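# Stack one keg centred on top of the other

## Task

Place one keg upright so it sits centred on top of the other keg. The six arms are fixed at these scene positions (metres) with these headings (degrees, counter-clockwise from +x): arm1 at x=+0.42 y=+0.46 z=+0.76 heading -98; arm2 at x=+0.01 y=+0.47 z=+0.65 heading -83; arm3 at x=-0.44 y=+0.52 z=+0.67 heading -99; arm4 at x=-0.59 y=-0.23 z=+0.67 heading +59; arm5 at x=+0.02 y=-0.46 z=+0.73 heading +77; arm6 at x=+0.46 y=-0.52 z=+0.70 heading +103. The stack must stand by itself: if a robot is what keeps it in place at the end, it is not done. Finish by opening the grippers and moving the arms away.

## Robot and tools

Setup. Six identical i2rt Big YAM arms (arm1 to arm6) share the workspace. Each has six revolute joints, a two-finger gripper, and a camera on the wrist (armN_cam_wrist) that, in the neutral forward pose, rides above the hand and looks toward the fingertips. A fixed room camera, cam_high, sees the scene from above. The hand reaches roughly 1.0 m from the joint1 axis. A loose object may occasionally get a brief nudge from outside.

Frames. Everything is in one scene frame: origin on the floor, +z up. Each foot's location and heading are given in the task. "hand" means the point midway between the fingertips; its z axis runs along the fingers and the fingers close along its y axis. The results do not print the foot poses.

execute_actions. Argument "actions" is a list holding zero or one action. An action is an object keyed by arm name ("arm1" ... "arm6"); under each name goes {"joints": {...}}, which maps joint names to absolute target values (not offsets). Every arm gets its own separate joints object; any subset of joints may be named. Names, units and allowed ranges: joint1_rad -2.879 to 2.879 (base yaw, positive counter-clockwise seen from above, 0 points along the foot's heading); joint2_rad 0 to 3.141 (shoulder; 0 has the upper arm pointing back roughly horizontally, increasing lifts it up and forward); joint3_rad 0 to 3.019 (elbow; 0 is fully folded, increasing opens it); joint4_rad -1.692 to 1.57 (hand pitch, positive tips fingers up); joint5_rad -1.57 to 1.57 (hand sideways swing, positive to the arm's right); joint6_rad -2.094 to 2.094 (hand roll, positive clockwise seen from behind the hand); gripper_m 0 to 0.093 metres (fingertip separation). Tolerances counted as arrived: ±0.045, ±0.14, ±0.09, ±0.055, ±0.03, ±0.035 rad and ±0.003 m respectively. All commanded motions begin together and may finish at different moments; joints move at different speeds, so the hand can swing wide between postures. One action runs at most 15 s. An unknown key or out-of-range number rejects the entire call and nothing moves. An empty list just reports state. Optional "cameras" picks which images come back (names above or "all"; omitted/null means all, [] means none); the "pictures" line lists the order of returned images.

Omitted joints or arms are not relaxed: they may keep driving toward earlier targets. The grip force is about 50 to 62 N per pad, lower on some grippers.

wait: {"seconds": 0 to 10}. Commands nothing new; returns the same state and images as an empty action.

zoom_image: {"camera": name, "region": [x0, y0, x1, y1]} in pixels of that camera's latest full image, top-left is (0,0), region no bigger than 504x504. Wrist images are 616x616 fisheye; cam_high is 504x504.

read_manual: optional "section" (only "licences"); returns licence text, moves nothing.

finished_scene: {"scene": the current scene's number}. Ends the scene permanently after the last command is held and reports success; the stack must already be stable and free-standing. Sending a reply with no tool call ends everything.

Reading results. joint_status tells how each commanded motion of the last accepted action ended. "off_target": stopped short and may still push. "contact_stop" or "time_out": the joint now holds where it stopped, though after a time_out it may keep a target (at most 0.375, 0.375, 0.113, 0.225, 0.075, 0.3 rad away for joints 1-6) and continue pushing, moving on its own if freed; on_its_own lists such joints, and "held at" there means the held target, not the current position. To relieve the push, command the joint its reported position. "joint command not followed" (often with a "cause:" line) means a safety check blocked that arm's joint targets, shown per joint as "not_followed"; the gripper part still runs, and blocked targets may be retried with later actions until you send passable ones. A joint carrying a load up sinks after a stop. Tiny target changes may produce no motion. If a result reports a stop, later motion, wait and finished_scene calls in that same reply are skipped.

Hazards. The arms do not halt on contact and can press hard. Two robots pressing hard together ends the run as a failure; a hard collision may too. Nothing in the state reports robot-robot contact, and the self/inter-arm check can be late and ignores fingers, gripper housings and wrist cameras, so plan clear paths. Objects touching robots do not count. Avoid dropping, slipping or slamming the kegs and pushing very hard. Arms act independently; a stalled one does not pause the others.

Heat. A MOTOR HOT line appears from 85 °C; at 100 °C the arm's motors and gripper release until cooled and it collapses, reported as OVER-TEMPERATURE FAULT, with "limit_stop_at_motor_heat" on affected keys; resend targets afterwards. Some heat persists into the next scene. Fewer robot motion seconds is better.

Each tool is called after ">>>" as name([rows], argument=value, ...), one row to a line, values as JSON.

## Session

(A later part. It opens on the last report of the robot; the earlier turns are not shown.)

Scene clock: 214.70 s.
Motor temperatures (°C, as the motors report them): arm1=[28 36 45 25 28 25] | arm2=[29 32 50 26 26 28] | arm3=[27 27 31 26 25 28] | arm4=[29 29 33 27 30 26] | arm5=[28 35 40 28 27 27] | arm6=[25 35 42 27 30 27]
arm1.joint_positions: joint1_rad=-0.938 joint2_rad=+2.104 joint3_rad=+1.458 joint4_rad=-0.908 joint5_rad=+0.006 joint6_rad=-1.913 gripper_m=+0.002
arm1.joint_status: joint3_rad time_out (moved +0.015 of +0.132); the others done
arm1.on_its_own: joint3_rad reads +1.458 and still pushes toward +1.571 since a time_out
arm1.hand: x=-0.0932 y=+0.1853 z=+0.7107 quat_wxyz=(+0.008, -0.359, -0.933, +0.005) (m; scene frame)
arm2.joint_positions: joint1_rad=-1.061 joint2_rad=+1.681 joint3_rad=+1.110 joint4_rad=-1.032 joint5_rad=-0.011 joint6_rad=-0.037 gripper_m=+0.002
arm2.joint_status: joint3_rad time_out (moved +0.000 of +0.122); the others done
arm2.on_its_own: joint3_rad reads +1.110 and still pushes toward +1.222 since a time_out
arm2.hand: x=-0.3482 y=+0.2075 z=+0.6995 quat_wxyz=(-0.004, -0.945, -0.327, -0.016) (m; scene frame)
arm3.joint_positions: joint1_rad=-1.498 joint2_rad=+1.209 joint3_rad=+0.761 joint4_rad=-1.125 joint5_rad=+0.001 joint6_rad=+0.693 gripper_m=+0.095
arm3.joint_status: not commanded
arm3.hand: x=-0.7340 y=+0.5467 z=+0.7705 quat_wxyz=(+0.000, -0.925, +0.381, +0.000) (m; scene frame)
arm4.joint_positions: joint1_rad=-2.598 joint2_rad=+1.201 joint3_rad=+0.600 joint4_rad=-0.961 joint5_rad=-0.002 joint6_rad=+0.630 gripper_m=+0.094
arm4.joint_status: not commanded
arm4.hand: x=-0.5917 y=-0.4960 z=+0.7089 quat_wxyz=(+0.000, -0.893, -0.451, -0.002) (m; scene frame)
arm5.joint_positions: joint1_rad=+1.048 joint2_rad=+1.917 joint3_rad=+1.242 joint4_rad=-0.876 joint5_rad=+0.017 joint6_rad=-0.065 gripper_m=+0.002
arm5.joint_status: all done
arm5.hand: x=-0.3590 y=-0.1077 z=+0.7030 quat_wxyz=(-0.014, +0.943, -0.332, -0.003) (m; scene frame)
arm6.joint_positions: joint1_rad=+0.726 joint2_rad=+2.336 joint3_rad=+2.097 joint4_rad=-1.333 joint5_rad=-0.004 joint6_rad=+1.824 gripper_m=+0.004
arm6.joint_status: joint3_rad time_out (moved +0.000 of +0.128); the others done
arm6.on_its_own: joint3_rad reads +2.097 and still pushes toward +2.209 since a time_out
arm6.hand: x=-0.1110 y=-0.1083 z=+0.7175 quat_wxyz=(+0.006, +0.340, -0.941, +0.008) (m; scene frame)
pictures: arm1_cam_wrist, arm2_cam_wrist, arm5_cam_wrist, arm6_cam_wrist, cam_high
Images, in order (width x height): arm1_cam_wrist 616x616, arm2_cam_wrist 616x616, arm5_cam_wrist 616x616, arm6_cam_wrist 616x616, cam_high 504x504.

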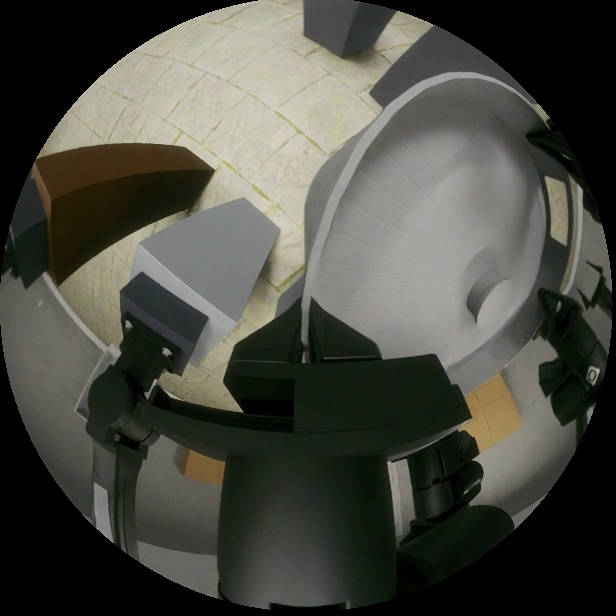

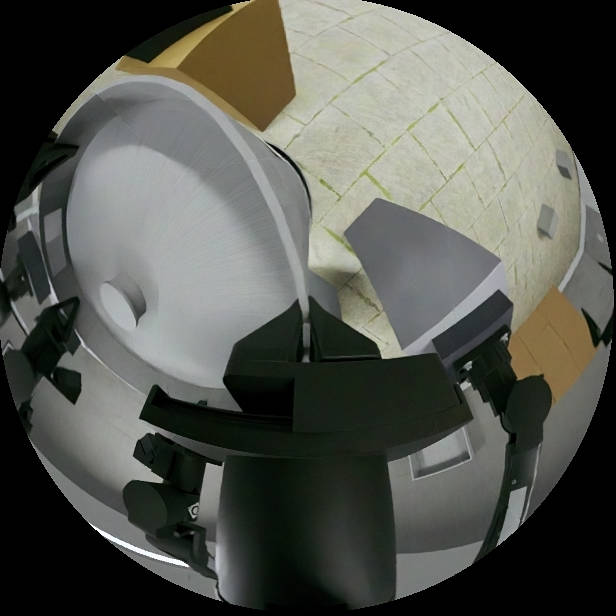

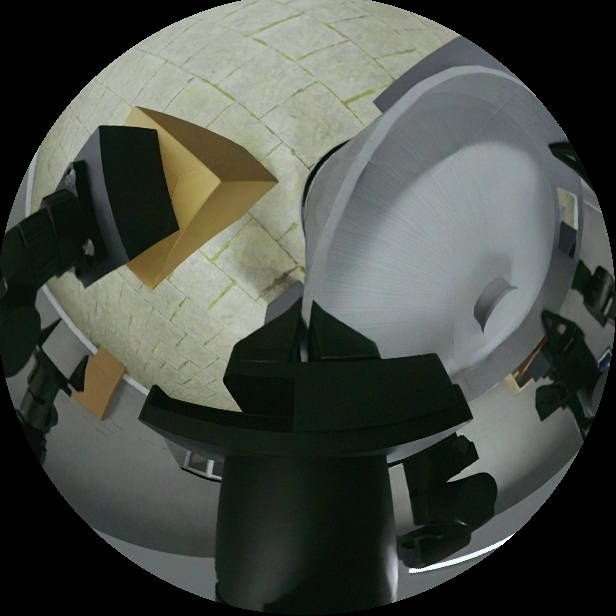

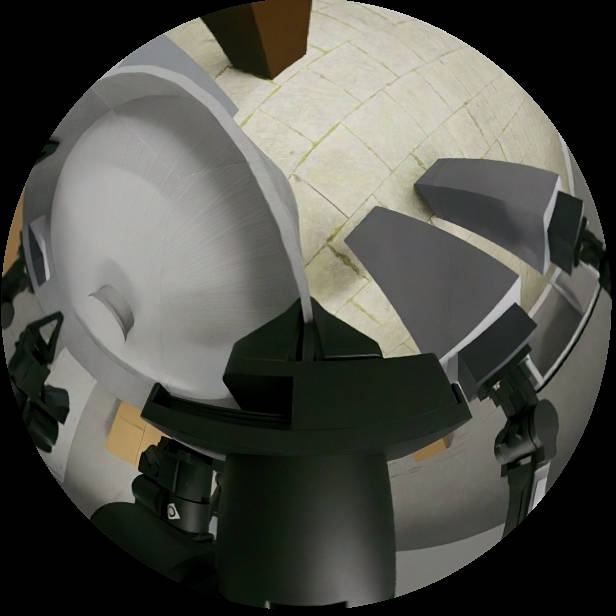

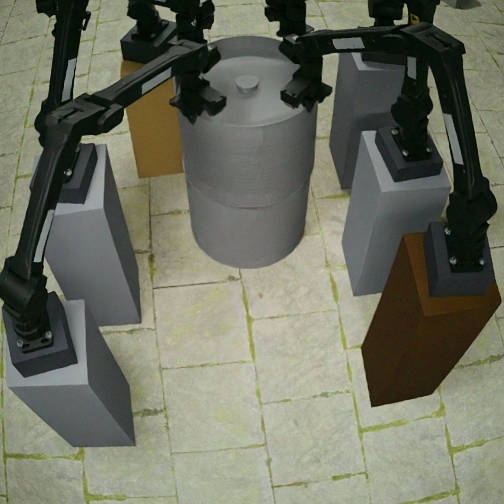

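>>> execute_actions([
  {"arm1":{"joints":{"joint2_rad":2.015,"joint3_rad":1.58}},"arm2":{"joints":{"joint2_rad":1.555,"joint3_rad":1.25}},"arm5":{"joints":{"joint2_rad":1.78,"joint3_rad":1.345}},"arm6":{"joints":{"joint2_rad":2.295,"joint3_rad":2.23}}},
], cameras=["arm1_cam_wrist","arm2_cam_wrist","arm5_cam_wrist","cam_high"])

>>> zoom_image(camera="cam_high", region=[170,110,330,280])

>>> zoom_image(camera="arm2_cam_wrist", region=[240,120,360,260])

>>> zoom_image(camera="arm5_cam_wrist", region=[270,110,390,250])

Scene clock: 221.80 s.
Motor temperatures (°C, as the motors report them): arm1=[28 37 47 25 28 25] | arm2=[29 32 51 26 26 28] | arm3=[27 27 31 26 25 28] | arm4=[29 29 33 27 30 26] | arm5=[28 35 41 28 27 27] | arm6=[25 35 43 27 30 27]
arm1.joint_positions: joint1_rad=-0.938 joint2_rad=+2.114 joint3_rad=+1.466 joint4_rad=-0.908 joint5_rad=+0.009 joint6_rad=-1.913 gripper_m=+0.002
arm1.joint_status: joint3_rad time_out (moved +0.008 of +0.122); the others done
arm1.on_its_own: joint3_rad reads +1.466 and still pushes toward +1.578 since a time_out
arm1.hand: x=-0.0950 y=+0.1848 z=+0.7073 quat_wxyz=(+0.009, -0.359, -0.933, +0.003) (m; scene frame)
arm2.joint_positions: joint1_rad=-1.061 joint2_rad=+1.681 joint3_rad=+1.110 joint4_rad=-1.025 joint5_rad=-0.007 joint6_rad=-0.037 gripper_m=+0.002
arm2.joint_status: joint3_rad time_out (moved +0.000 of +0.140); the others done
arm2.on_its_own: joint3_rad reads +1.110 and still pushes toward +1.222 since a time_out
arm2.hand: x=-0.3501 y=+0.2071 z=+0.6994 quat_wxyz=(-0.003, -0.945, -0.327, -0.012) (m; scene frame)
arm3.joint_positions: joint1_rad=-1.498 joint2_rad=+1.209 joint3_rad=+0.761 joint4_rad=-1.125 joint5_rad=+0.001 joint6_rad=+0.693 gripper_m=+0.095
arm3.joint_status: not commanded
arm3.hand: x=-0.7340 y=+0.5467 z=+0.7705 quat_wxyz=(+0.000, -0.925, +0.381, +0.000) (m; scene frame)
arm4.joint_positions: joint1_rad=-2.598 joint2_rad=+1.201 joint3_rad=+0.600 joint4_rad=-0.961 joint5_rad=-0.002 joint6_rad=+0.630 gripper_m=+0.094
arm4.joint_status: not commanded
arm4.hand: x=-0.5917 y=-0.4960 z=+0.7089 quat_wxyz=(+0.000, -0.893, -0.451, -0.002) (m; scene frame)
arm5.joint_positions: joint1_rad=+1.050 joint2_rad=+1.917 joint3_rad=+1.242 joint4_rad=-0.869 joint5_rad=+0.014 joint6_rad=-0.062 gripper_m=+0.002
arm5.joint_status: joint3_rad time_out (moved +0.000 of +0.103); the others done
arm5.on_its_own: joint3_rad reads +1.242 and still pushes toward +1.345 since a time_out
arm5.hand: x=-0.3614 y=-0.1077 z=+0.7030 quat_wxyz=(-0.014, +0.943, -0.332, -0.007) (m; scene frame)
arm6.joint_positions: joint1_rad=+0.728 joint2_rad=+2.346 joint3_rad=+2.104 joint4_rad=-1.333 joint5_rad=-0.007 joint6_rad=+1.825 gripper_m=+0.004
arm6.joint_status: joint3_rad time_out (moved +0.008 of +0.133); the others done
arm6.on_its_own: joint3_rad reads +2.104 and still pushes toward +2.217 since a time_out
arm6.hand: x=-0.1131 y=-0.1088 z=+0.7133 quat_wxyz=(+0.006, +0.340, -0.940, +0.010) (m; scene frame)
pictures: arm1_cam_wrist, arm2_cam_wrist, arm5_cam_wrist, cam_high
Images, in order (width x height): arm1_cam_wrist 616x616, arm2_cam_wrist 616x616, arm5_cam_wrist 616x616, cam_high 504x504.

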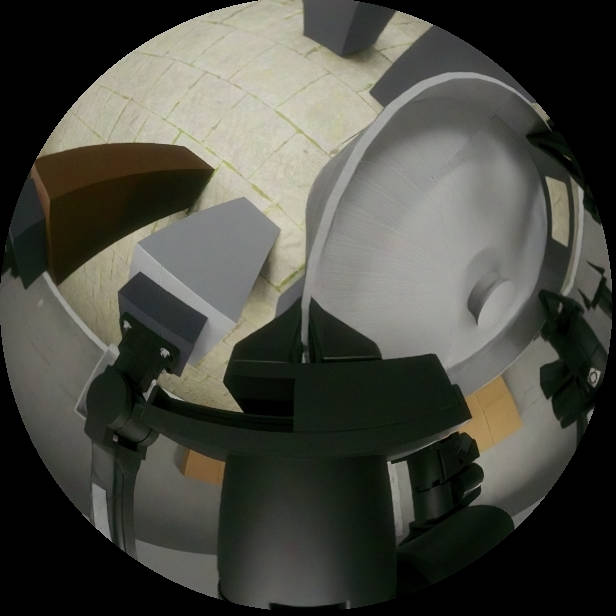

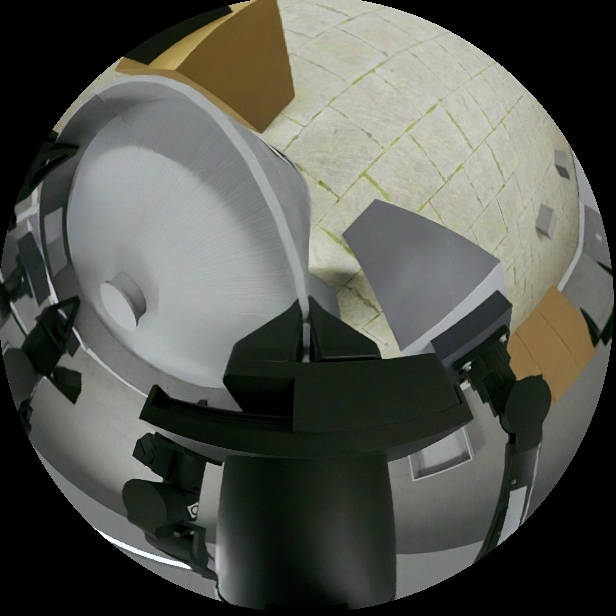

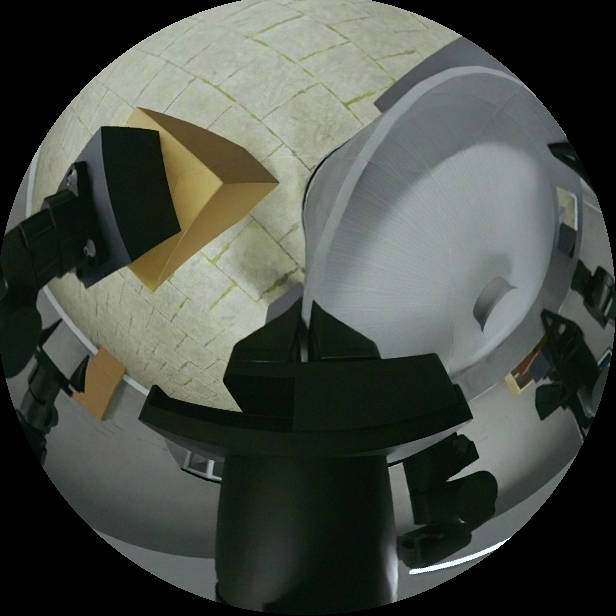

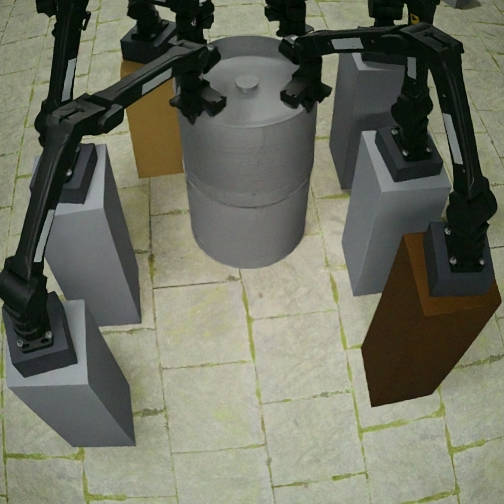

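Region (170, 110, 330, 280) of cam_high's 504x504 image, scaled by 2.965, with more detail than that image has; it fills the left 474 columns of this view, and the rest is white.

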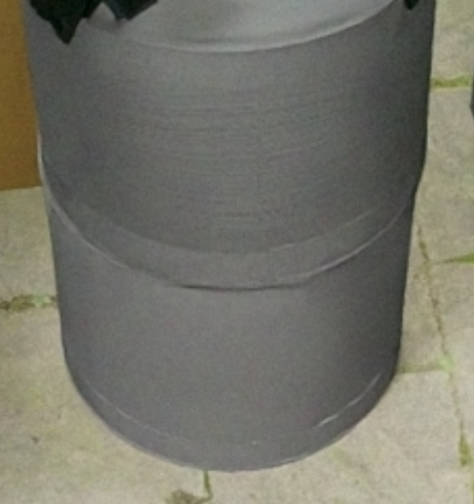

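Region (240, 120, 360, 260) of arm2_cam_wrist's 616x616 image, scaled by 3.600, with more detail than that image has; it fills the left 432 columns of this view, and the rest is white.

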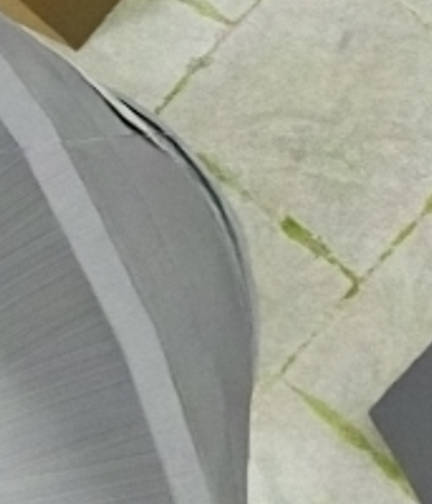

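Region (270, 110, 390, 250) of arm5_cam_wrist's 616x616 image, scaled by 3.600, with more detail than that image has; it fills the left 432 columns of this view, and the rest is white.

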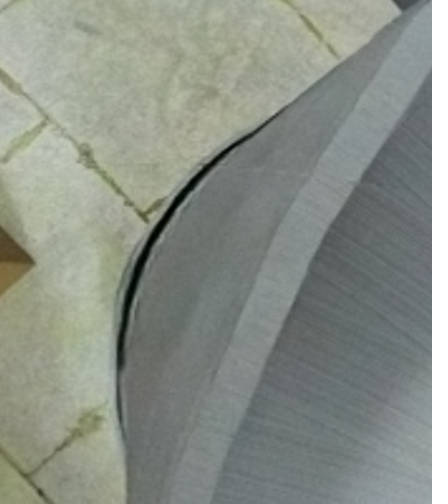

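>>> execute_actions([
  {"arm1":{"joints":{"joint2_rad":2.045}},"arm5":{"joints":{"joint1_rad":1.082}},"arm6":{"joints":{"joint2_rad":2.33,"joint1_rad":0.735}}},
], cameras=["arm2_cam_wrist","arm5_cam_wrist","cam_high"])

>>> zoom_image(camera="cam_high", region=[170,110,330,280])

>>> zoom_image(camera="arm2_cam_wrist", region=[240,120,360,260])

>>> zoom_image(camera="arm5_cam_wrist", region=[270,110,390,250])

Scene clock: 226.83 s.
Motor temperatures (°C, as the motors report them): arm1=[28 37 48 25 28 25] | arm2=[29 32 51 26 26 28] | arm3=[27 27 31 26 25 28] | arm4=[29 29 33 27 30 26] | arm5=[28 36 41 28 27 27] | arm6=[25 35 43 27 30 27]
arm1.joint_positions: joint1_rad=-0.938 joint2_rad=+2.127 joint3_rad=+1.475 joint4_rad=-0.908 joint5_rad=+0.009 joint6_rad=-1.912 gripper_m=+0.002
arm1.joint_status: all done
arm1.on_its_own: joint3_rad reads +1.475 and still pushes toward +1.578 since a time_out
arm1.hand: x=-0.0968 y=+0.1840 z=+0.7027 quat_wxyz=(+0.008, -0.360, -0.933, +0.002) (m; scene frame)
arm2.joint_positions: joint1_rad=-1.062 joint2_rad=+1.681 joint3_rad=+1.110 joint4_rad=-1.016 joint5_rad=-0.003 joint6_rad=-0.037 gripper_m=+0.002
arm2.joint_status: not commanded
arm2.on_its_own: joint3_rad reads +1.110 and still pushes toward +1.222 since a time_out
arm2.hand: x=-0.3522 y=+0.2065 z=+0.6994 quat_wxyz=(-0.002, -0.945, -0.327, -0.007) (m; scene frame)
arm3.joint_positions: joint1_rad=-1.498 joint2_rad=+1.209 joint3_rad=+0.761 joint4_rad=-1.125 joint5_rad=+0.001 joint6_rad=+0.693 gripper_m=+0.095
arm3.joint_status: not commanded
arm3.hand: x=-0.7340 y=+0.5467 z=+0.7705 quat_wxyz=(+0.000, -0.925, +0.381, +0.000) (m; scene frame)
arm4.joint_positions: joint1_rad=-2.598 joint2_rad=+1.201 joint3_rad=+0.600 joint4_rad=-0.961 joint5_rad=-0.002 joint6_rad=+0.630 gripper_m=+0.094
arm4.joint_status: not commanded
arm4.hand: x=-0.5917 y=-0.4960 z=+0.7089 quat_wxyz=(+0.000, -0.893, -0.451, -0.002) (m; scene frame)
arm5.joint_positions: joint1_rad=+1.054 joint2_rad=+1.919 joint3_rad=+1.242 joint4_rad=-0.860 joint5_rad=+0.011 joint6_rad=-0.058 gripper_m=+0.002
arm5.joint_status: all done
arm5.on_its_own: joint3_rad reads +1.242 and still pushes toward +1.345 since a time_out
arm5.hand: x=-0.3644 y=-0.1084 z=+0.7019 quat_wxyz=(-0.014, +0.943, -0.333, -0.011) (m; scene frame)
arm6.joint_positions: joint1_rad=+0.731 joint2_rad=+2.358 joint3_rad=+2.112 joint4_rad=-1.331 joint5_rad=-0.011 joint6_rad=+1.827 gripper_m=+0.004
arm6.joint_status: all done
arm6.on_its_own: joint3_rad reads +2.112 and still pushes toward +2.217 since a time_out
arm6.hand: x=-0.1161 y=-0.1104 z=+0.7079 quat_wxyz=(+0.007, +0.340, -0.940, +0.012) (m; scene frame)
pictures: arm2_cam_wrist, arm5_cam_wrist, cam_high
Images, in order (width x height): arm2_cam_wrist 616x616, arm5_cam_wrist 616x616, cam_high 504x504.

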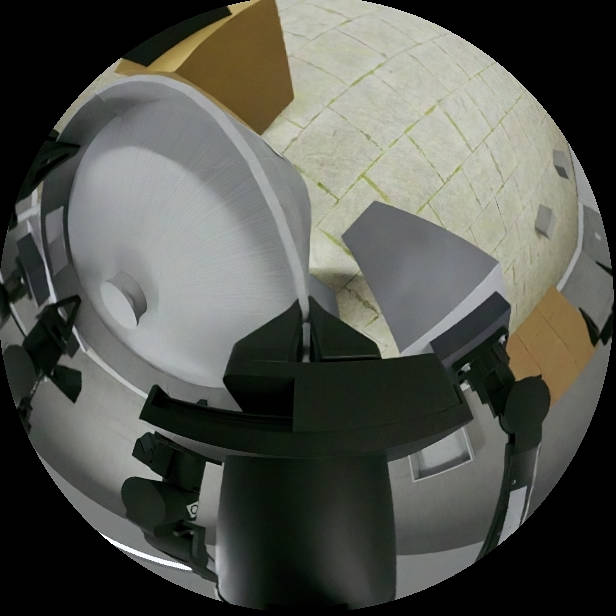

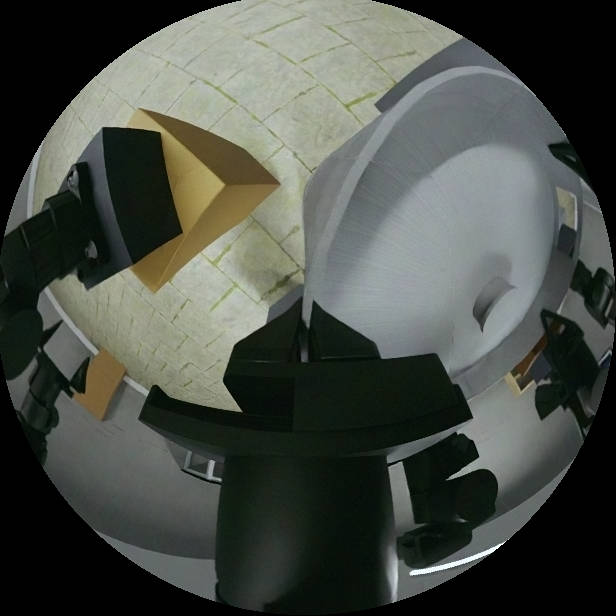

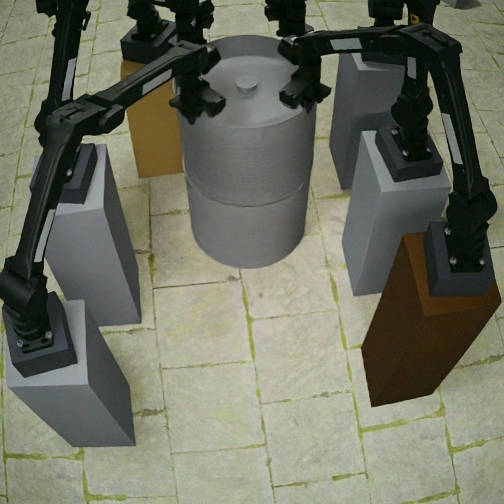

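Region (170, 110, 330, 280) of cam_high's 504x504 image, scaled by 2.965, with more detail than that image has; it fills the left 474 columns of this view, and the rest is white.

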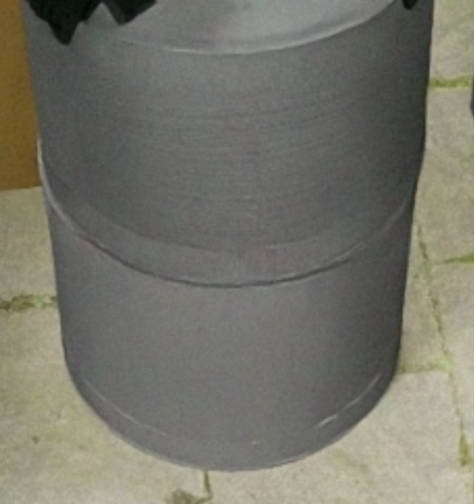

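Region (240, 120, 360, 260) of arm2_cam_wrist's 616x616 image, scaled by 3.600, with more detail than that image has; it fills the left 432 columns of this view, and the rest is white.

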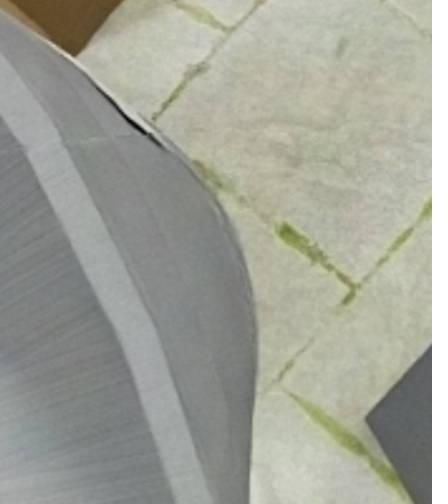

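Region (270, 110, 390, 250) of arm5_cam_wrist's 616x616 image, scaled by 3.600, with more detail than that image has; it fills the left 432 columns of this view, and the rest is white.

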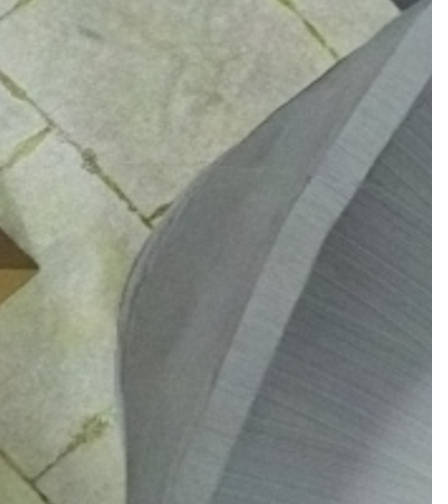

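>>> execute_actions([
  {"arm1":{"joints":{"joint2_rad":2.075,"joint4_rad":-0.91}},"arm2":{"joints":{"joint2_rad":1.605,"joint4_rad":-0.995}},"arm5":{"joints":{"joint2_rad":1.82,"joint4_rad":-0.875}},"arm6":{"joints":{"joint2_rad":2.355,"joint4_rad":-1.315}}},
], cameras=["arm2_cam_wrist","arm5_cam_wrist","cam_high"])

>>> zoom_image(camera="cam_high", region=[170,110,330,280])

>>> zoom_image(camera="arm2_cam_wrist", region=[240,120,360,260])

>>> zoom_image(camera="arm5_cam_wrist", region=[270,110,390,250])

Scene clock: 232.60 s.
Motor temperatures (°C, as the motors report them): arm1=[28 37 48 25 28 25] | arm2=[29 32 51 26 26 28] | arm3=[27 27 31 26 25 28] | arm4=[29 29 33 27 30 26] | arm5=[28 36 42 28 27 27] | arm6=[25 35 43 27 30 27]
arm1.joint_positions: joint1_rad=-0.941 joint2_rad=+2.151 joint3_rad=+1.483 joint4_rad=-0.890 joint5_rad=+0.011 joint6_rad=-1.913 gripper_m=+0.002
arm1.joint_status: all done
arm1.on_its_own: joint3_rad reads +1.483 and still pushes toward +1.578 since a time_out
arm1.hand: x=-0.1009 y=+0.1840 z=+0.6920 quat_wxyz=(+0.009, -0.360, -0.933, +0.002) (m; scene frame)
arm2.joint_positions: joint1_rad=-1.067 joint2_rad=+1.712 joint3_rad=+1.110 joint4_rad=-0.991 joint5_rad=-0.004 joint6_rad=-0.040 gripper_m=+0.002
arm2.joint_status: all done
arm2.on_its_own: joint3_rad reads +1.110 and still pushes toward +1.222 since a time_out
arm2.hand: x=-0.3561 y=+0.2062 z=+0.6857 quat_wxyz=(-0.002, -0.945, -0.326, -0.011) (m; scene frame)
arm3.joint_positions: joint1_rad=-1.498 joint2_rad=+1.209 joint3_rad=+0.761 joint4_rad=-1.125 joint5_rad=+0.001 joint6_rad=+0.693 gripper_m=+0.095
arm3.joint_status: not commanded
arm3.hand: x=-0.7340 y=+0.5467 z=+0.7705 quat_wxyz=(+0.000, -0.925, +0.381, +0.000) (m; scene frame)
arm4.joint_positions: joint1_rad=-2.598 joint2_rad=+1.201 joint3_rad=+0.600 joint4_rad=-0.961 joint5_rad=-0.002 joint6_rad=+0.630 gripper_m=+0.094
arm4.joint_status: not commanded
arm4.hand: x=-0.5917 y=-0.4960 z=+0.7089 quat_wxyz=(+0.000, -0.893, -0.451, -0.002) (m; scene frame)
arm5.joint_positions: joint1_rad=+1.059 joint2_rad=+1.943 joint3_rad=+1.243 joint4_rad=-0.838 joint5_rad=+0.011 joint6_rad=-0.054 gripper_m=+0.001
arm5.joint_status: all done
arm5.on_its_own: joint3_rad reads +1.243 and still pushes toward +1.345 since a time_out
arm5.hand: x=-0.3676 y=-0.1092 z=+0.6901 quat_wxyz=(-0.014, +0.943, -0.332, -0.010) (m; scene frame)
arm6.joint_positions: joint1_rad=+0.734 joint2_rad=+2.375 joint3_rad=+2.119 joint4_rad=-1.319 joint5_rad=-0.009 joint6_rad=+1.829 gripper_m=+0.004
arm6.joint_status: all done
arm6.on_its_own: joint3_rad reads +2.119 and still pushes toward +2.217 since a time_out
arm6.hand: x=-0.1199 y=-0.1102 z=+0.6989 quat_wxyz=(+0.007, +0.341, -0.940, +0.010) (m; scene frame)
pictures: arm2_cam_wrist, arm5_cam_wrist, cam_high
Images, in order (width x height): arm2_cam_wrist 616x616, arm5_cam_wrist 616x616, cam_high 504x504.

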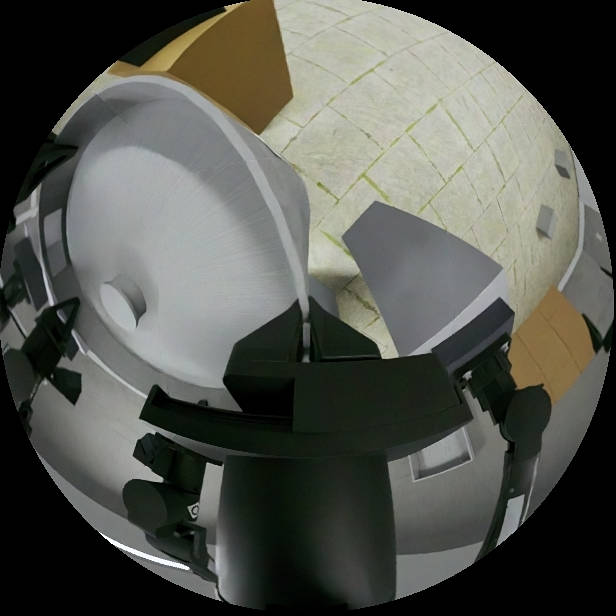

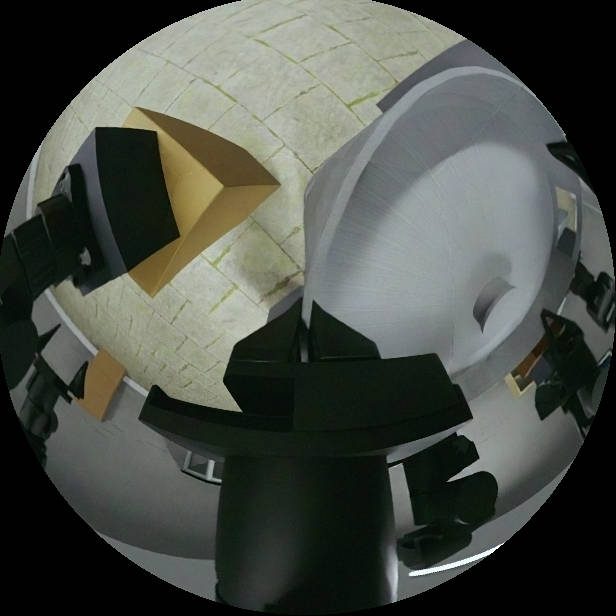

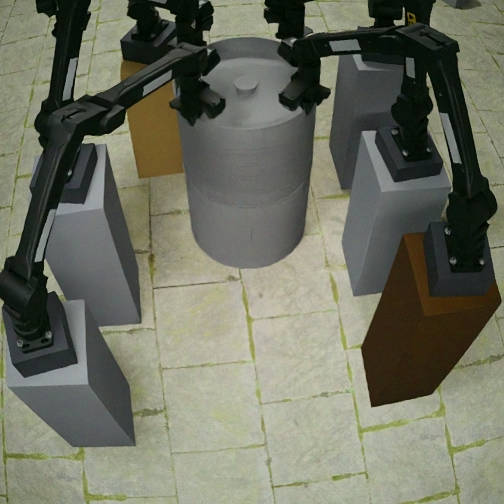

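Region (170, 110, 330, 280) of cam_high's 504x504 image, scaled by 2.965, with more detail than that image has; it fills the left 474 columns of this view, and the rest is white.

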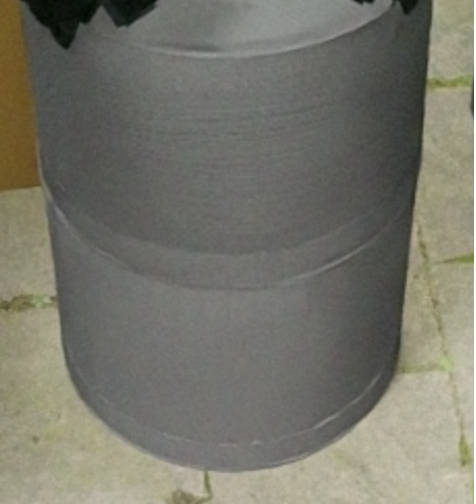

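Region (240, 120, 360, 260) of arm2_cam_wrist's 616x616 image, scaled by 3.600, with more detail than that image has; it fills the left 432 columns of this view, and the rest is white.

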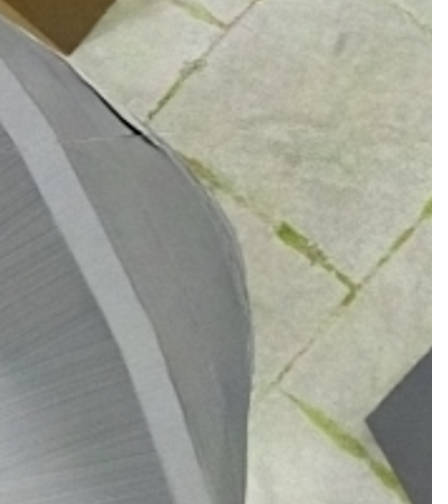

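Region (270, 110, 390, 250) of arm5_cam_wrist's 616x616 image, scaled by 3.600, with more detail than that image has; it fills the left 432 columns of this view, and the rest is white.

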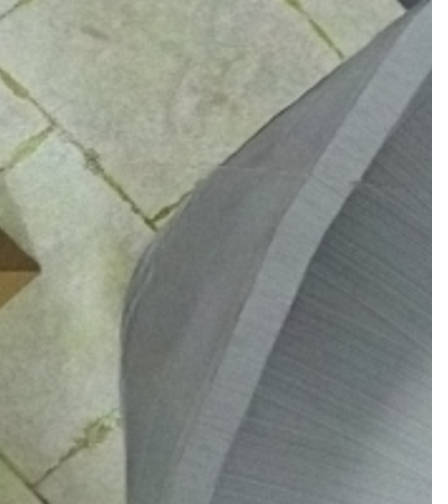

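>>> execute_actions([
  {"arm1":{"joints":{"joint2_rad":2.11,"joint4_rad":-0.895}},"arm2":{"joints":{"joint2_rad":1.645,"joint4_rad":-0.975}},"arm5":{"joints":{"joint2_rad":1.86,"joint4_rad":-0.855}},"arm6":{"joints":{"joint2_rad":2.385,"joint4_rad":-1.305}}},
], cameras=["cam_high"])

>>> zoom_image(camera="cam_high", region=[170,110,330,280])

Scene clock: 237.17 s.
Motor temperatures (°C, as the motors report them): arm1=[28 37 48 25 28 25] | arm2=[29 33 51 26 26 28] | arm3=[27 27 32 26 25 28] | arm4=[29 29 33 27 30 26] | arm5=[28 36 42 28 27 27] | arm6=[25 35 43 27 30 27]
arm1.joint_positions: joint1_rad=-0.946 joint2_rad=+2.158 joint3_rad=+1.489 joint4_rad=-0.888 joint5_rad=+0.011 joint6_rad=-1.920 gripper_m=+0.002
arm1.joint_status: all done
arm1.hand: x=-0.1042 y=+0.1860 z=+0.6895 quat_wxyz=(+0.009, -0.360, -0.933, +0.002) (m; scene frame)
arm2.joint_positions: joint1_rad=-1.072 joint2_rad=+1.723 joint3_rad=+1.110 joint4_rad=-0.980 joint5_rad=-0.002 joint6_rad=-0.046 gripper_m=+0.002
arm2.joint_status: all done
arm2.on_its_own: joint3_rad reads +1.110 and still pushes toward +1.222 since a time_out
arm2.hand: x=-0.3593 y=+0.2075 z=+0.6812 quat_wxyz=(-0.001, -0.945, -0.326, -0.010) (m; scene frame)
arm3.joint_positions: joint1_rad=-1.498 joint2_rad=+1.209 joint3_rad=+0.761 joint4_rad=-1.125 joint5_rad=+0.001 joint6_rad=+0.693 gripper_m=+0.095
arm3.joint_status: not commanded
arm3.hand: x=-0.7340 y=+0.5467 z=+0.7705 quat_wxyz=(+0.000, -0.925, +0.381, +0.000) (m; scene frame)
arm4.joint_positions: joint1_rad=-2.598 joint2_rad=+1.201 joint3_rad=+0.600 joint4_rad=-0.961 joint5_rad=-0.002 joint6_rad=+0.630 gripper_m=+0.094
arm4.joint_status: not commanded
arm4.hand: x=-0.5917 y=-0.4960 z=+0.7089 quat_wxyz=(+0.000, -0.893, -0.451, -0.002) (m; scene frame)
arm5.joint_positions: joint1_rad=+1.060 joint2_rad=+1.952 joint3_rad=+1.249 joint4_rad=-0.835 joint5_rad=+0.011 joint6_rad=-0.054 gripper_m=+0.001
arm5.joint_status: all done
arm5.on_its_own: joint3_rad reads +1.249 and still pushes toward +1.345 since a time_out
arm5.hand: x=-0.3696 y=-0.1082 z=+0.6873 quat_wxyz=(-0.013, +0.943, -0.331, -0.010) (m; scene frame)
arm6.joint_positions: joint1_rad=+0.734 joint2_rad=+2.381 joint3_rad=+2.129 joint4_rad=-1.319 joint5_rad=-0.007 joint6_rad=+1.829 gripper_m=+0.003
arm6.joint_status: all done
arm6.hand: x=-0.1219 y=-0.1083 z=+0.6982 quat_wxyz=(+0.007, +0.341, -0.940, +0.008) (m; scene frame)
pictures: cam_high
Images, in order (width x height): cam_high 504x504.

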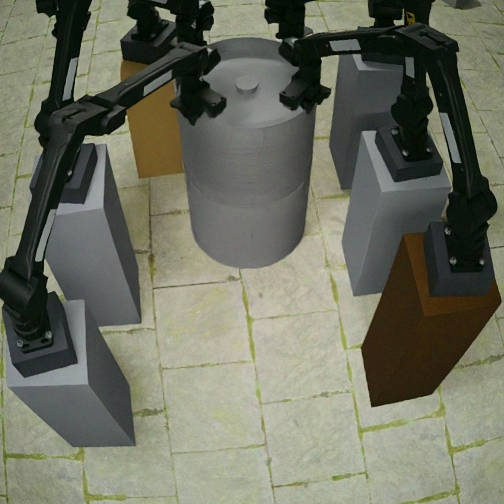

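Region (170, 110, 330, 280) of cam_high's 504x504 image, scaled by 2.965, with more detail than that image has; it fills the left 474 columns of this view, and the rest is white.

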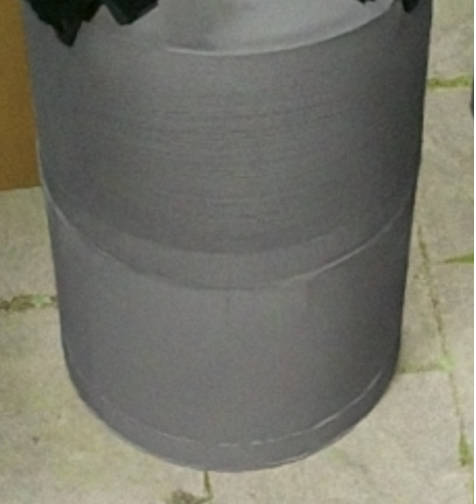

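Contact made. Easing all joints to their reported positions, then releasing.

>>> execute_actions([
  {"arm1":{"joints":{"joint1_rad":-0.946,"joint2_rad":2.158,"joint3_rad":1.489,"joint4_rad":-0.888,"joint6_rad":-1.92}},"arm2":{"joints":{"joint1_rad":-1.072,"joint2_rad":1.723,"joint3_rad":1.11,"joint4_rad":-0.98,"joint6_rad":-0.046}},"arm5":{"joints":{"joint1_rad":1.06,"joint2_rad":1.952,"joint3_rad":1.249,"joint4_rad":-0.835,"joint6_rad":-0.054}},"arm6":{"joints":{"joint1_rad":0.734,"joint2_rad":2.381,"joint3_rad":2.129,"joint4_rad":-1.319}}},
], cameras=[])

>>> execute_actions([
  {"arm1":{"joints":{"gripper_m":0.05}},"arm2":{"joints":{"gripper_m":0.05}},"arm5":{"joints":{"gripper_m":0.05}},"arm6":{"joints":{"gripper_m":0.05}}},
], cameras=[])

>>> execute_actions([
  {"arm1":{"joints":{"joint2_rad":1.95,"joint4_rad":-1.1}},"arm2":{"joints":{"joint2_rad":1.47,"joint4_rad":-1.22}},"arm5":{"joints":{"joint2_rad":1.72,"joint4_rad":-1.08}},"arm6":{"joints":{"joint2_rad":2.2,"joint4_rad":-1.5}}},
], cameras=["arm1_cam_wrist","arm2_cam_wrist","arm5_cam_wrist","arm6_cam_wrist","cam_high"])

>>> zoom_image(camera="cam_high", region=[150,20,350,280])

Scene clock: 243.97 s.
Motor temperatures (°C, as the motors report them): arm1=[28 36 47 25 28 25] | arm2=[29 32 51 26 26 28] | arm3=[27 27 32 26 25 28] | arm4=[29 29 33 27 30 26] | arm5=[28 36 42 28 27 27] | arm6=[25 34 42 27 30 27]
arm1.joint_positions: joint1_rad=-0.953 joint2_rad=+2.164 joint3_rad=+1.488 joint4_rad=-0.884 joint5_rad=+0.002 joint6_rad=-1.932 gripper_m=+0.002
arm1.joint_status: all done
arm1.hand: x=-0.1044 y=+0.1887 z=+0.6859 quat_wxyz=(+0.005, -0.357, -0.934, +0.004) (m; scene frame)
arm2.joint_positions: joint1_rad=-1.078 joint2_rad=+1.732 joint3_rad=+1.108 joint4_rad=-0.980 joint5_rad=-0.006 joint6_rad=-0.054 gripper_m=+0.002
arm2.joint_status: all done
arm2.hand: x=-0.3590 y=+0.2100 z=+0.6766 quat_wxyz=(-0.001, -0.945, -0.327, -0.016) (m; scene frame)
arm3.joint_positions: joint1_rad=-1.498 joint2_rad=+1.209 joint3_rad=+0.761 joint4_rad=-1.125 joint5_rad=+0.001 joint6_rad=+0.693 gripper_m=+0.095
arm3.joint_status: not commanded
arm3.hand: x=-0.7340 y=+0.5467 z=+0.7705 quat_wxyz=(+0.000, -0.925, +0.381, +0.000) (m; scene frame)
arm4.joint_positions: joint1_rad=-2.598 joint2_rad=+1.201 joint3_rad=+0.600 joint4_rad=-0.961 joint5_rad=-0.002 joint6_rad=+0.630 gripper_m=+0.094
arm4.joint_status: not commanded
arm4.hand: x=-0.5917 y=-0.4960 z=+0.7089 quat_wxyz=(+0.000, -0.893, -0.451, -0.002) (m; scene frame)
arm5.joint_positions: joint1_rad=+1.059 joint2_rad=+1.959 joint3_rad=+1.249 joint4_rad=-0.830 joint5_rad=+0.009 joint6_rad=-0.058 gripper_m=+0.001
arm5.joint_status: all done
arm5.hand: x=-0.3691 y=-0.1076 z=+0.6840 quat_wxyz=(-0.013, +0.944, -0.330, -0.010) (m; scene frame)
arm6.joint_positions: joint1_rad=+0.734 joint2_rad=+2.381 joint3_rad=+2.127 joint4_rad=-1.311 joint5_rad=-0.005 joint6_rad=+1.829 gripper_m=+0.003
arm6.joint_status: all done
arm6.hand: x=-0.1225 y=-0.1072 z=+0.6975 quat_wxyz=(+0.008, +0.341, -0.940, +0.005) (m; scene frame)
pictures: none
No camera images: the call's "cameras" was empty. Leave "cameras" out to get every camera's image.

Scene clock: 244.57 s.
Motor temperatures (°C, as the motors report them): arm1=[28 36 47 25 28 25] | arm2=[29 32 51 26 26 28] | arm3=[27 27 32 26 25 28] | arm4=[29 29 33 27 30 26] | arm5=[28 36 42 28 27 27] | arm6=[25 34 42 27 30 27]
arm1.joint_positions: joint1_rad=-0.953 joint2_rad=+2.164 joint3_rad=+1.487 joint4_rad=-0.884 joint5_rad=+0.002 joint6_rad=-1.927 gripper_m=+0.050
arm1.joint_status: all done
arm1.hand: x=-0.1041 y=+0.1886 z=+0.6859 quat_wxyz=(+0.005, -0.359, -0.933, +0.004) (m; scene frame)
arm2.joint_positions: joint1_rad=-1.078 joint2_rad=+1.732 joint3_rad=+1.108 joint4_rad=-0.980 joint5_rad=-0.002 joint6_rad=-0.054 gripper_m=+0.050
arm2.joint_status: all done
arm2.hand: x=-0.3594 y=+0.2105 z=+0.6766 quat_wxyz=(+0.000, -0.945, -0.327, -0.015) (m; scene frame)
arm3.joint_positions: joint1_rad=-1.498 joint2_rad=+1.209 joint3_rad=+0.761 joint4_rad=-1.125 joint5_rad=+0.001 joint6_rad=+0.693 gripper_m=+0.095
arm3.joint_status: not commanded
arm3.hand: x=-0.7340 y=+0.5467 z=+0.7705 quat_wxyz=(+0.000, -0.925, +0.381, +0.000) (m; scene frame)
arm4.joint_positions: joint1_rad=-2.598 joint2_rad=+1.201 joint3_rad=+0.600 joint4_rad=-0.961 joint5_rad=-0.002 joint6_rad=+0.630 gripper_m=+0.094
arm4.joint_status: not commanded
arm4.hand: x=-0.5917 y=-0.4960 z=+0.7089 quat_wxyz=(+0.000, -0.893, -0.451, -0.002) (m; scene frame)
arm5.joint_positions: joint1_rad=+1.059 joint2_rad=+1.958 joint3_rad=+1.249 joint4_rad=-0.830 joint5_rad=+0.005 joint6_rad=-0.058 gripper_m=+0.050
arm5.joint_status: all done
arm5.hand: x=-0.3698 y=-0.1081 z=+0.6846 quat_wxyz=(-0.011, +0.944, -0.330, -0.011) (m; scene frame)
arm6.joint_positions: joint1_rad=+0.734 joint2_rad=+2.381 joint3_rad=+2.127 joint4_rad=-1.312 joint5_rad=-0.003 joint6_rad=+1.829 gripper_m=+0.050
arm6.joint_status: all done
arm6.hand: x=-0.1222 y=-0.1069 z=+0.6975 quat_wxyz=(+0.007, +0.341, -0.940, +0.005) (m; scene frame)
pictures: none
No camera images: the call's "cameras" was empty. Leave "cameras" out to get every camera's image.

Scene clock: 245.93 s.
Motor temperatures (°C, as the motors report them): arm1=[28 36 46 25 28 25] | arm2=[29 32 50 26 26 28] | arm3=[27 27 32 26 25 28] | arm4=[29 29 33 27 30 26] | arm5=[28 35 42 28 27 27] | arm6=[25 34 42 27 30 27]
arm1.joint_positions: joint1_rad=-0.953 joint2_rad=+1.916 joint3_rad=+1.483 joint4_rad=-1.082 joint5_rad=+0.002 joint6_rad=-1.927 gripper_m=+0.050
arm1.joint_status: all done
arm1.hand: x=-0.0898 y=+0.1961 z=+0.8224 quat_wxyz=(+0.020, -0.359, -0.933, +0.021) (m; scene frame)
arm2.joint_positions: joint1_rad=-1.078 joint2_rad=+1.454 joint3_rad=+1.108 joint4_rad=-1.208 joint5_rad=-0.002 joint6_rad=-0.054 gripper_m=+0.050
arm2.joint_status: all done
arm2.hand: x=-0.3245 y=+0.2359 z=+0.7915 quat_wxyz=(-0.007, -0.945, -0.327, +0.009) (m; scene frame)
arm3.joint_positions: joint1_rad=-1.498 joint2_rad=+1.209 joint3_rad=+0.761 joint4_rad=-1.125 joint5_rad=+0.001 joint6_rad=+0.693 gripper_m=+0.095
arm3.joint_status: not commanded
arm3.hand: x=-0.7340 y=+0.5467 z=+0.7705 quat_wxyz=(+0.000, -0.925, +0.381, +0.000) (m; scene frame)
arm4.joint_positions: joint1_rad=-2.598 joint2_rad=+1.201 joint3_rad=+0.600 joint4_rad=-0.961 joint5_rad=-0.002 joint6_rad=+0.630 gripper_m=+0.094
arm4.joint_status: not commanded
arm4.hand: x=-0.5917 y=-0.4960 z=+0.7089 quat_wxyz=(+0.000, -0.893, -0.451, -0.002) (m; scene frame)
arm5.joint_positions: joint1_rad=+1.059 joint2_rad=+1.694 joint3_rad=+1.245 joint4_rad=-1.071 joint5_rad=+0.005 joint6_rad=-0.058 gripper_m=+0.050
arm5.joint_status: all done
arm5.hand: x=-0.3462 y=-0.1303 z=+0.8101 quat_wxyz=(-0.014, +0.944, -0.330, -0.020) (m; scene frame)
arm6.joint_positions: joint1_rad=+0.734 joint2_rad=+2.185 joint3_rad=+2.117 joint4_rad=-1.489 joint5_rad=-0.001 joint6_rad=+1.829 gripper_m=+0.050
arm6.joint_status: all done
arm6.hand: x=-0.0938 y=-0.1246 z=+0.8261 quat_wxyz=(+0.008, +0.341, -0.940, +0.001) (m; scene frame)
pictures: arm1_cam_wrist, arm2_cam_wrist, arm5_cam_wrist, arm6_cam_wrist, cam_high
Images, in order (width x height): arm1_cam_wrist 616x616, arm2_cam_wrist 616x616, arm5_cam_wrist 616x616, arm6_cam_wrist 616x616, cam_high 504x504.

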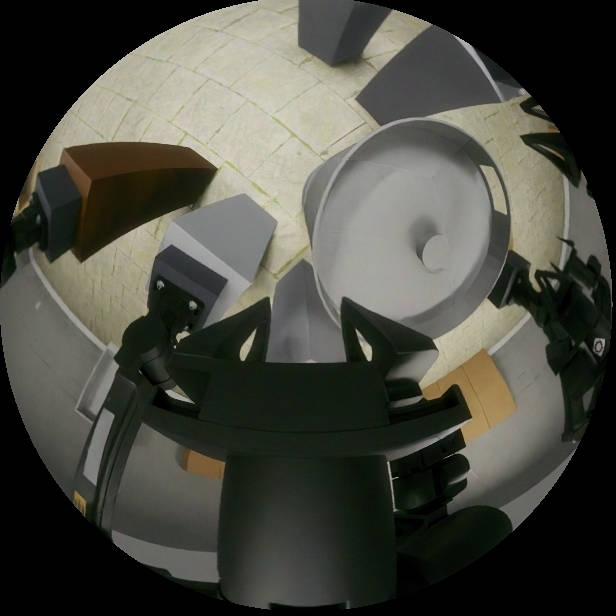

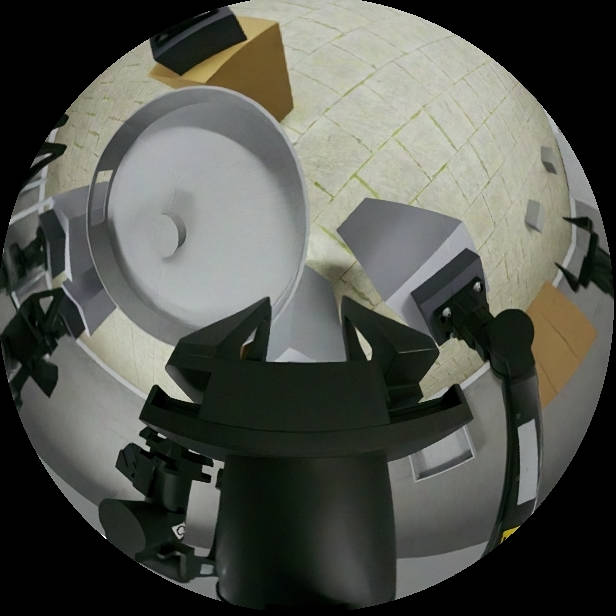

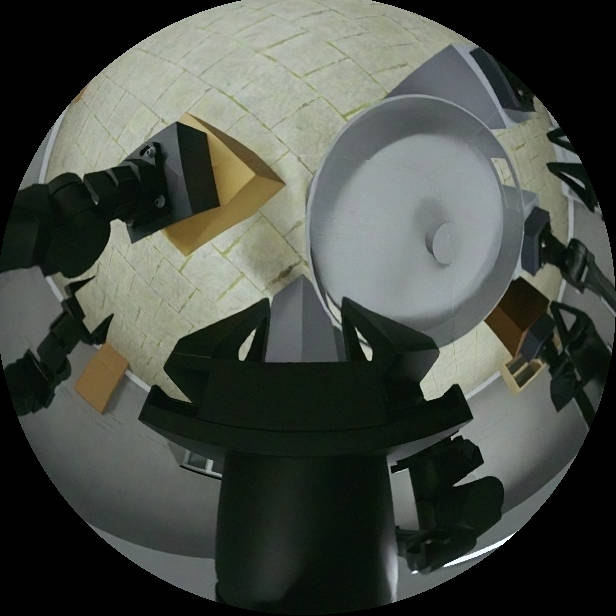

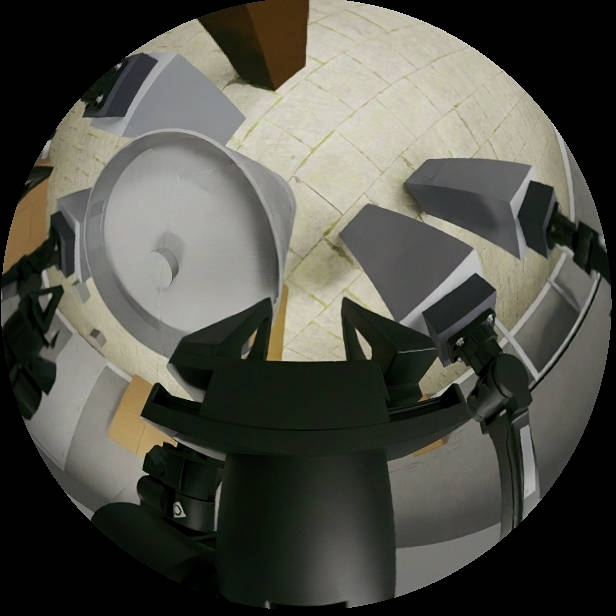

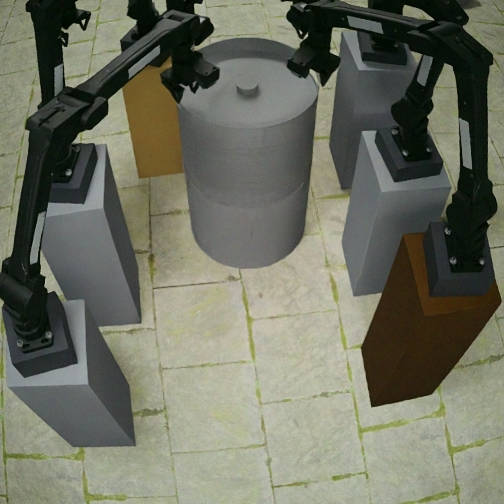

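Region (150, 20, 350, 280) of cam_high's 504x504 image, scaled by 1.938, with more detail than that image has; it fills the left 388 columns of this view, and the rest is white.

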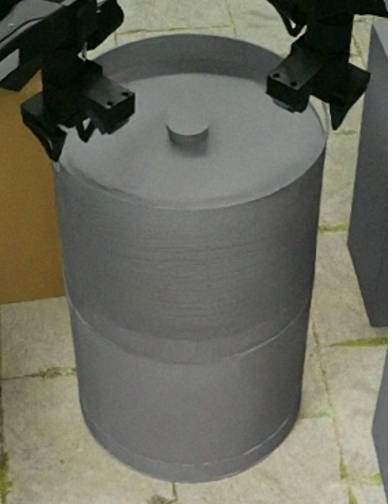

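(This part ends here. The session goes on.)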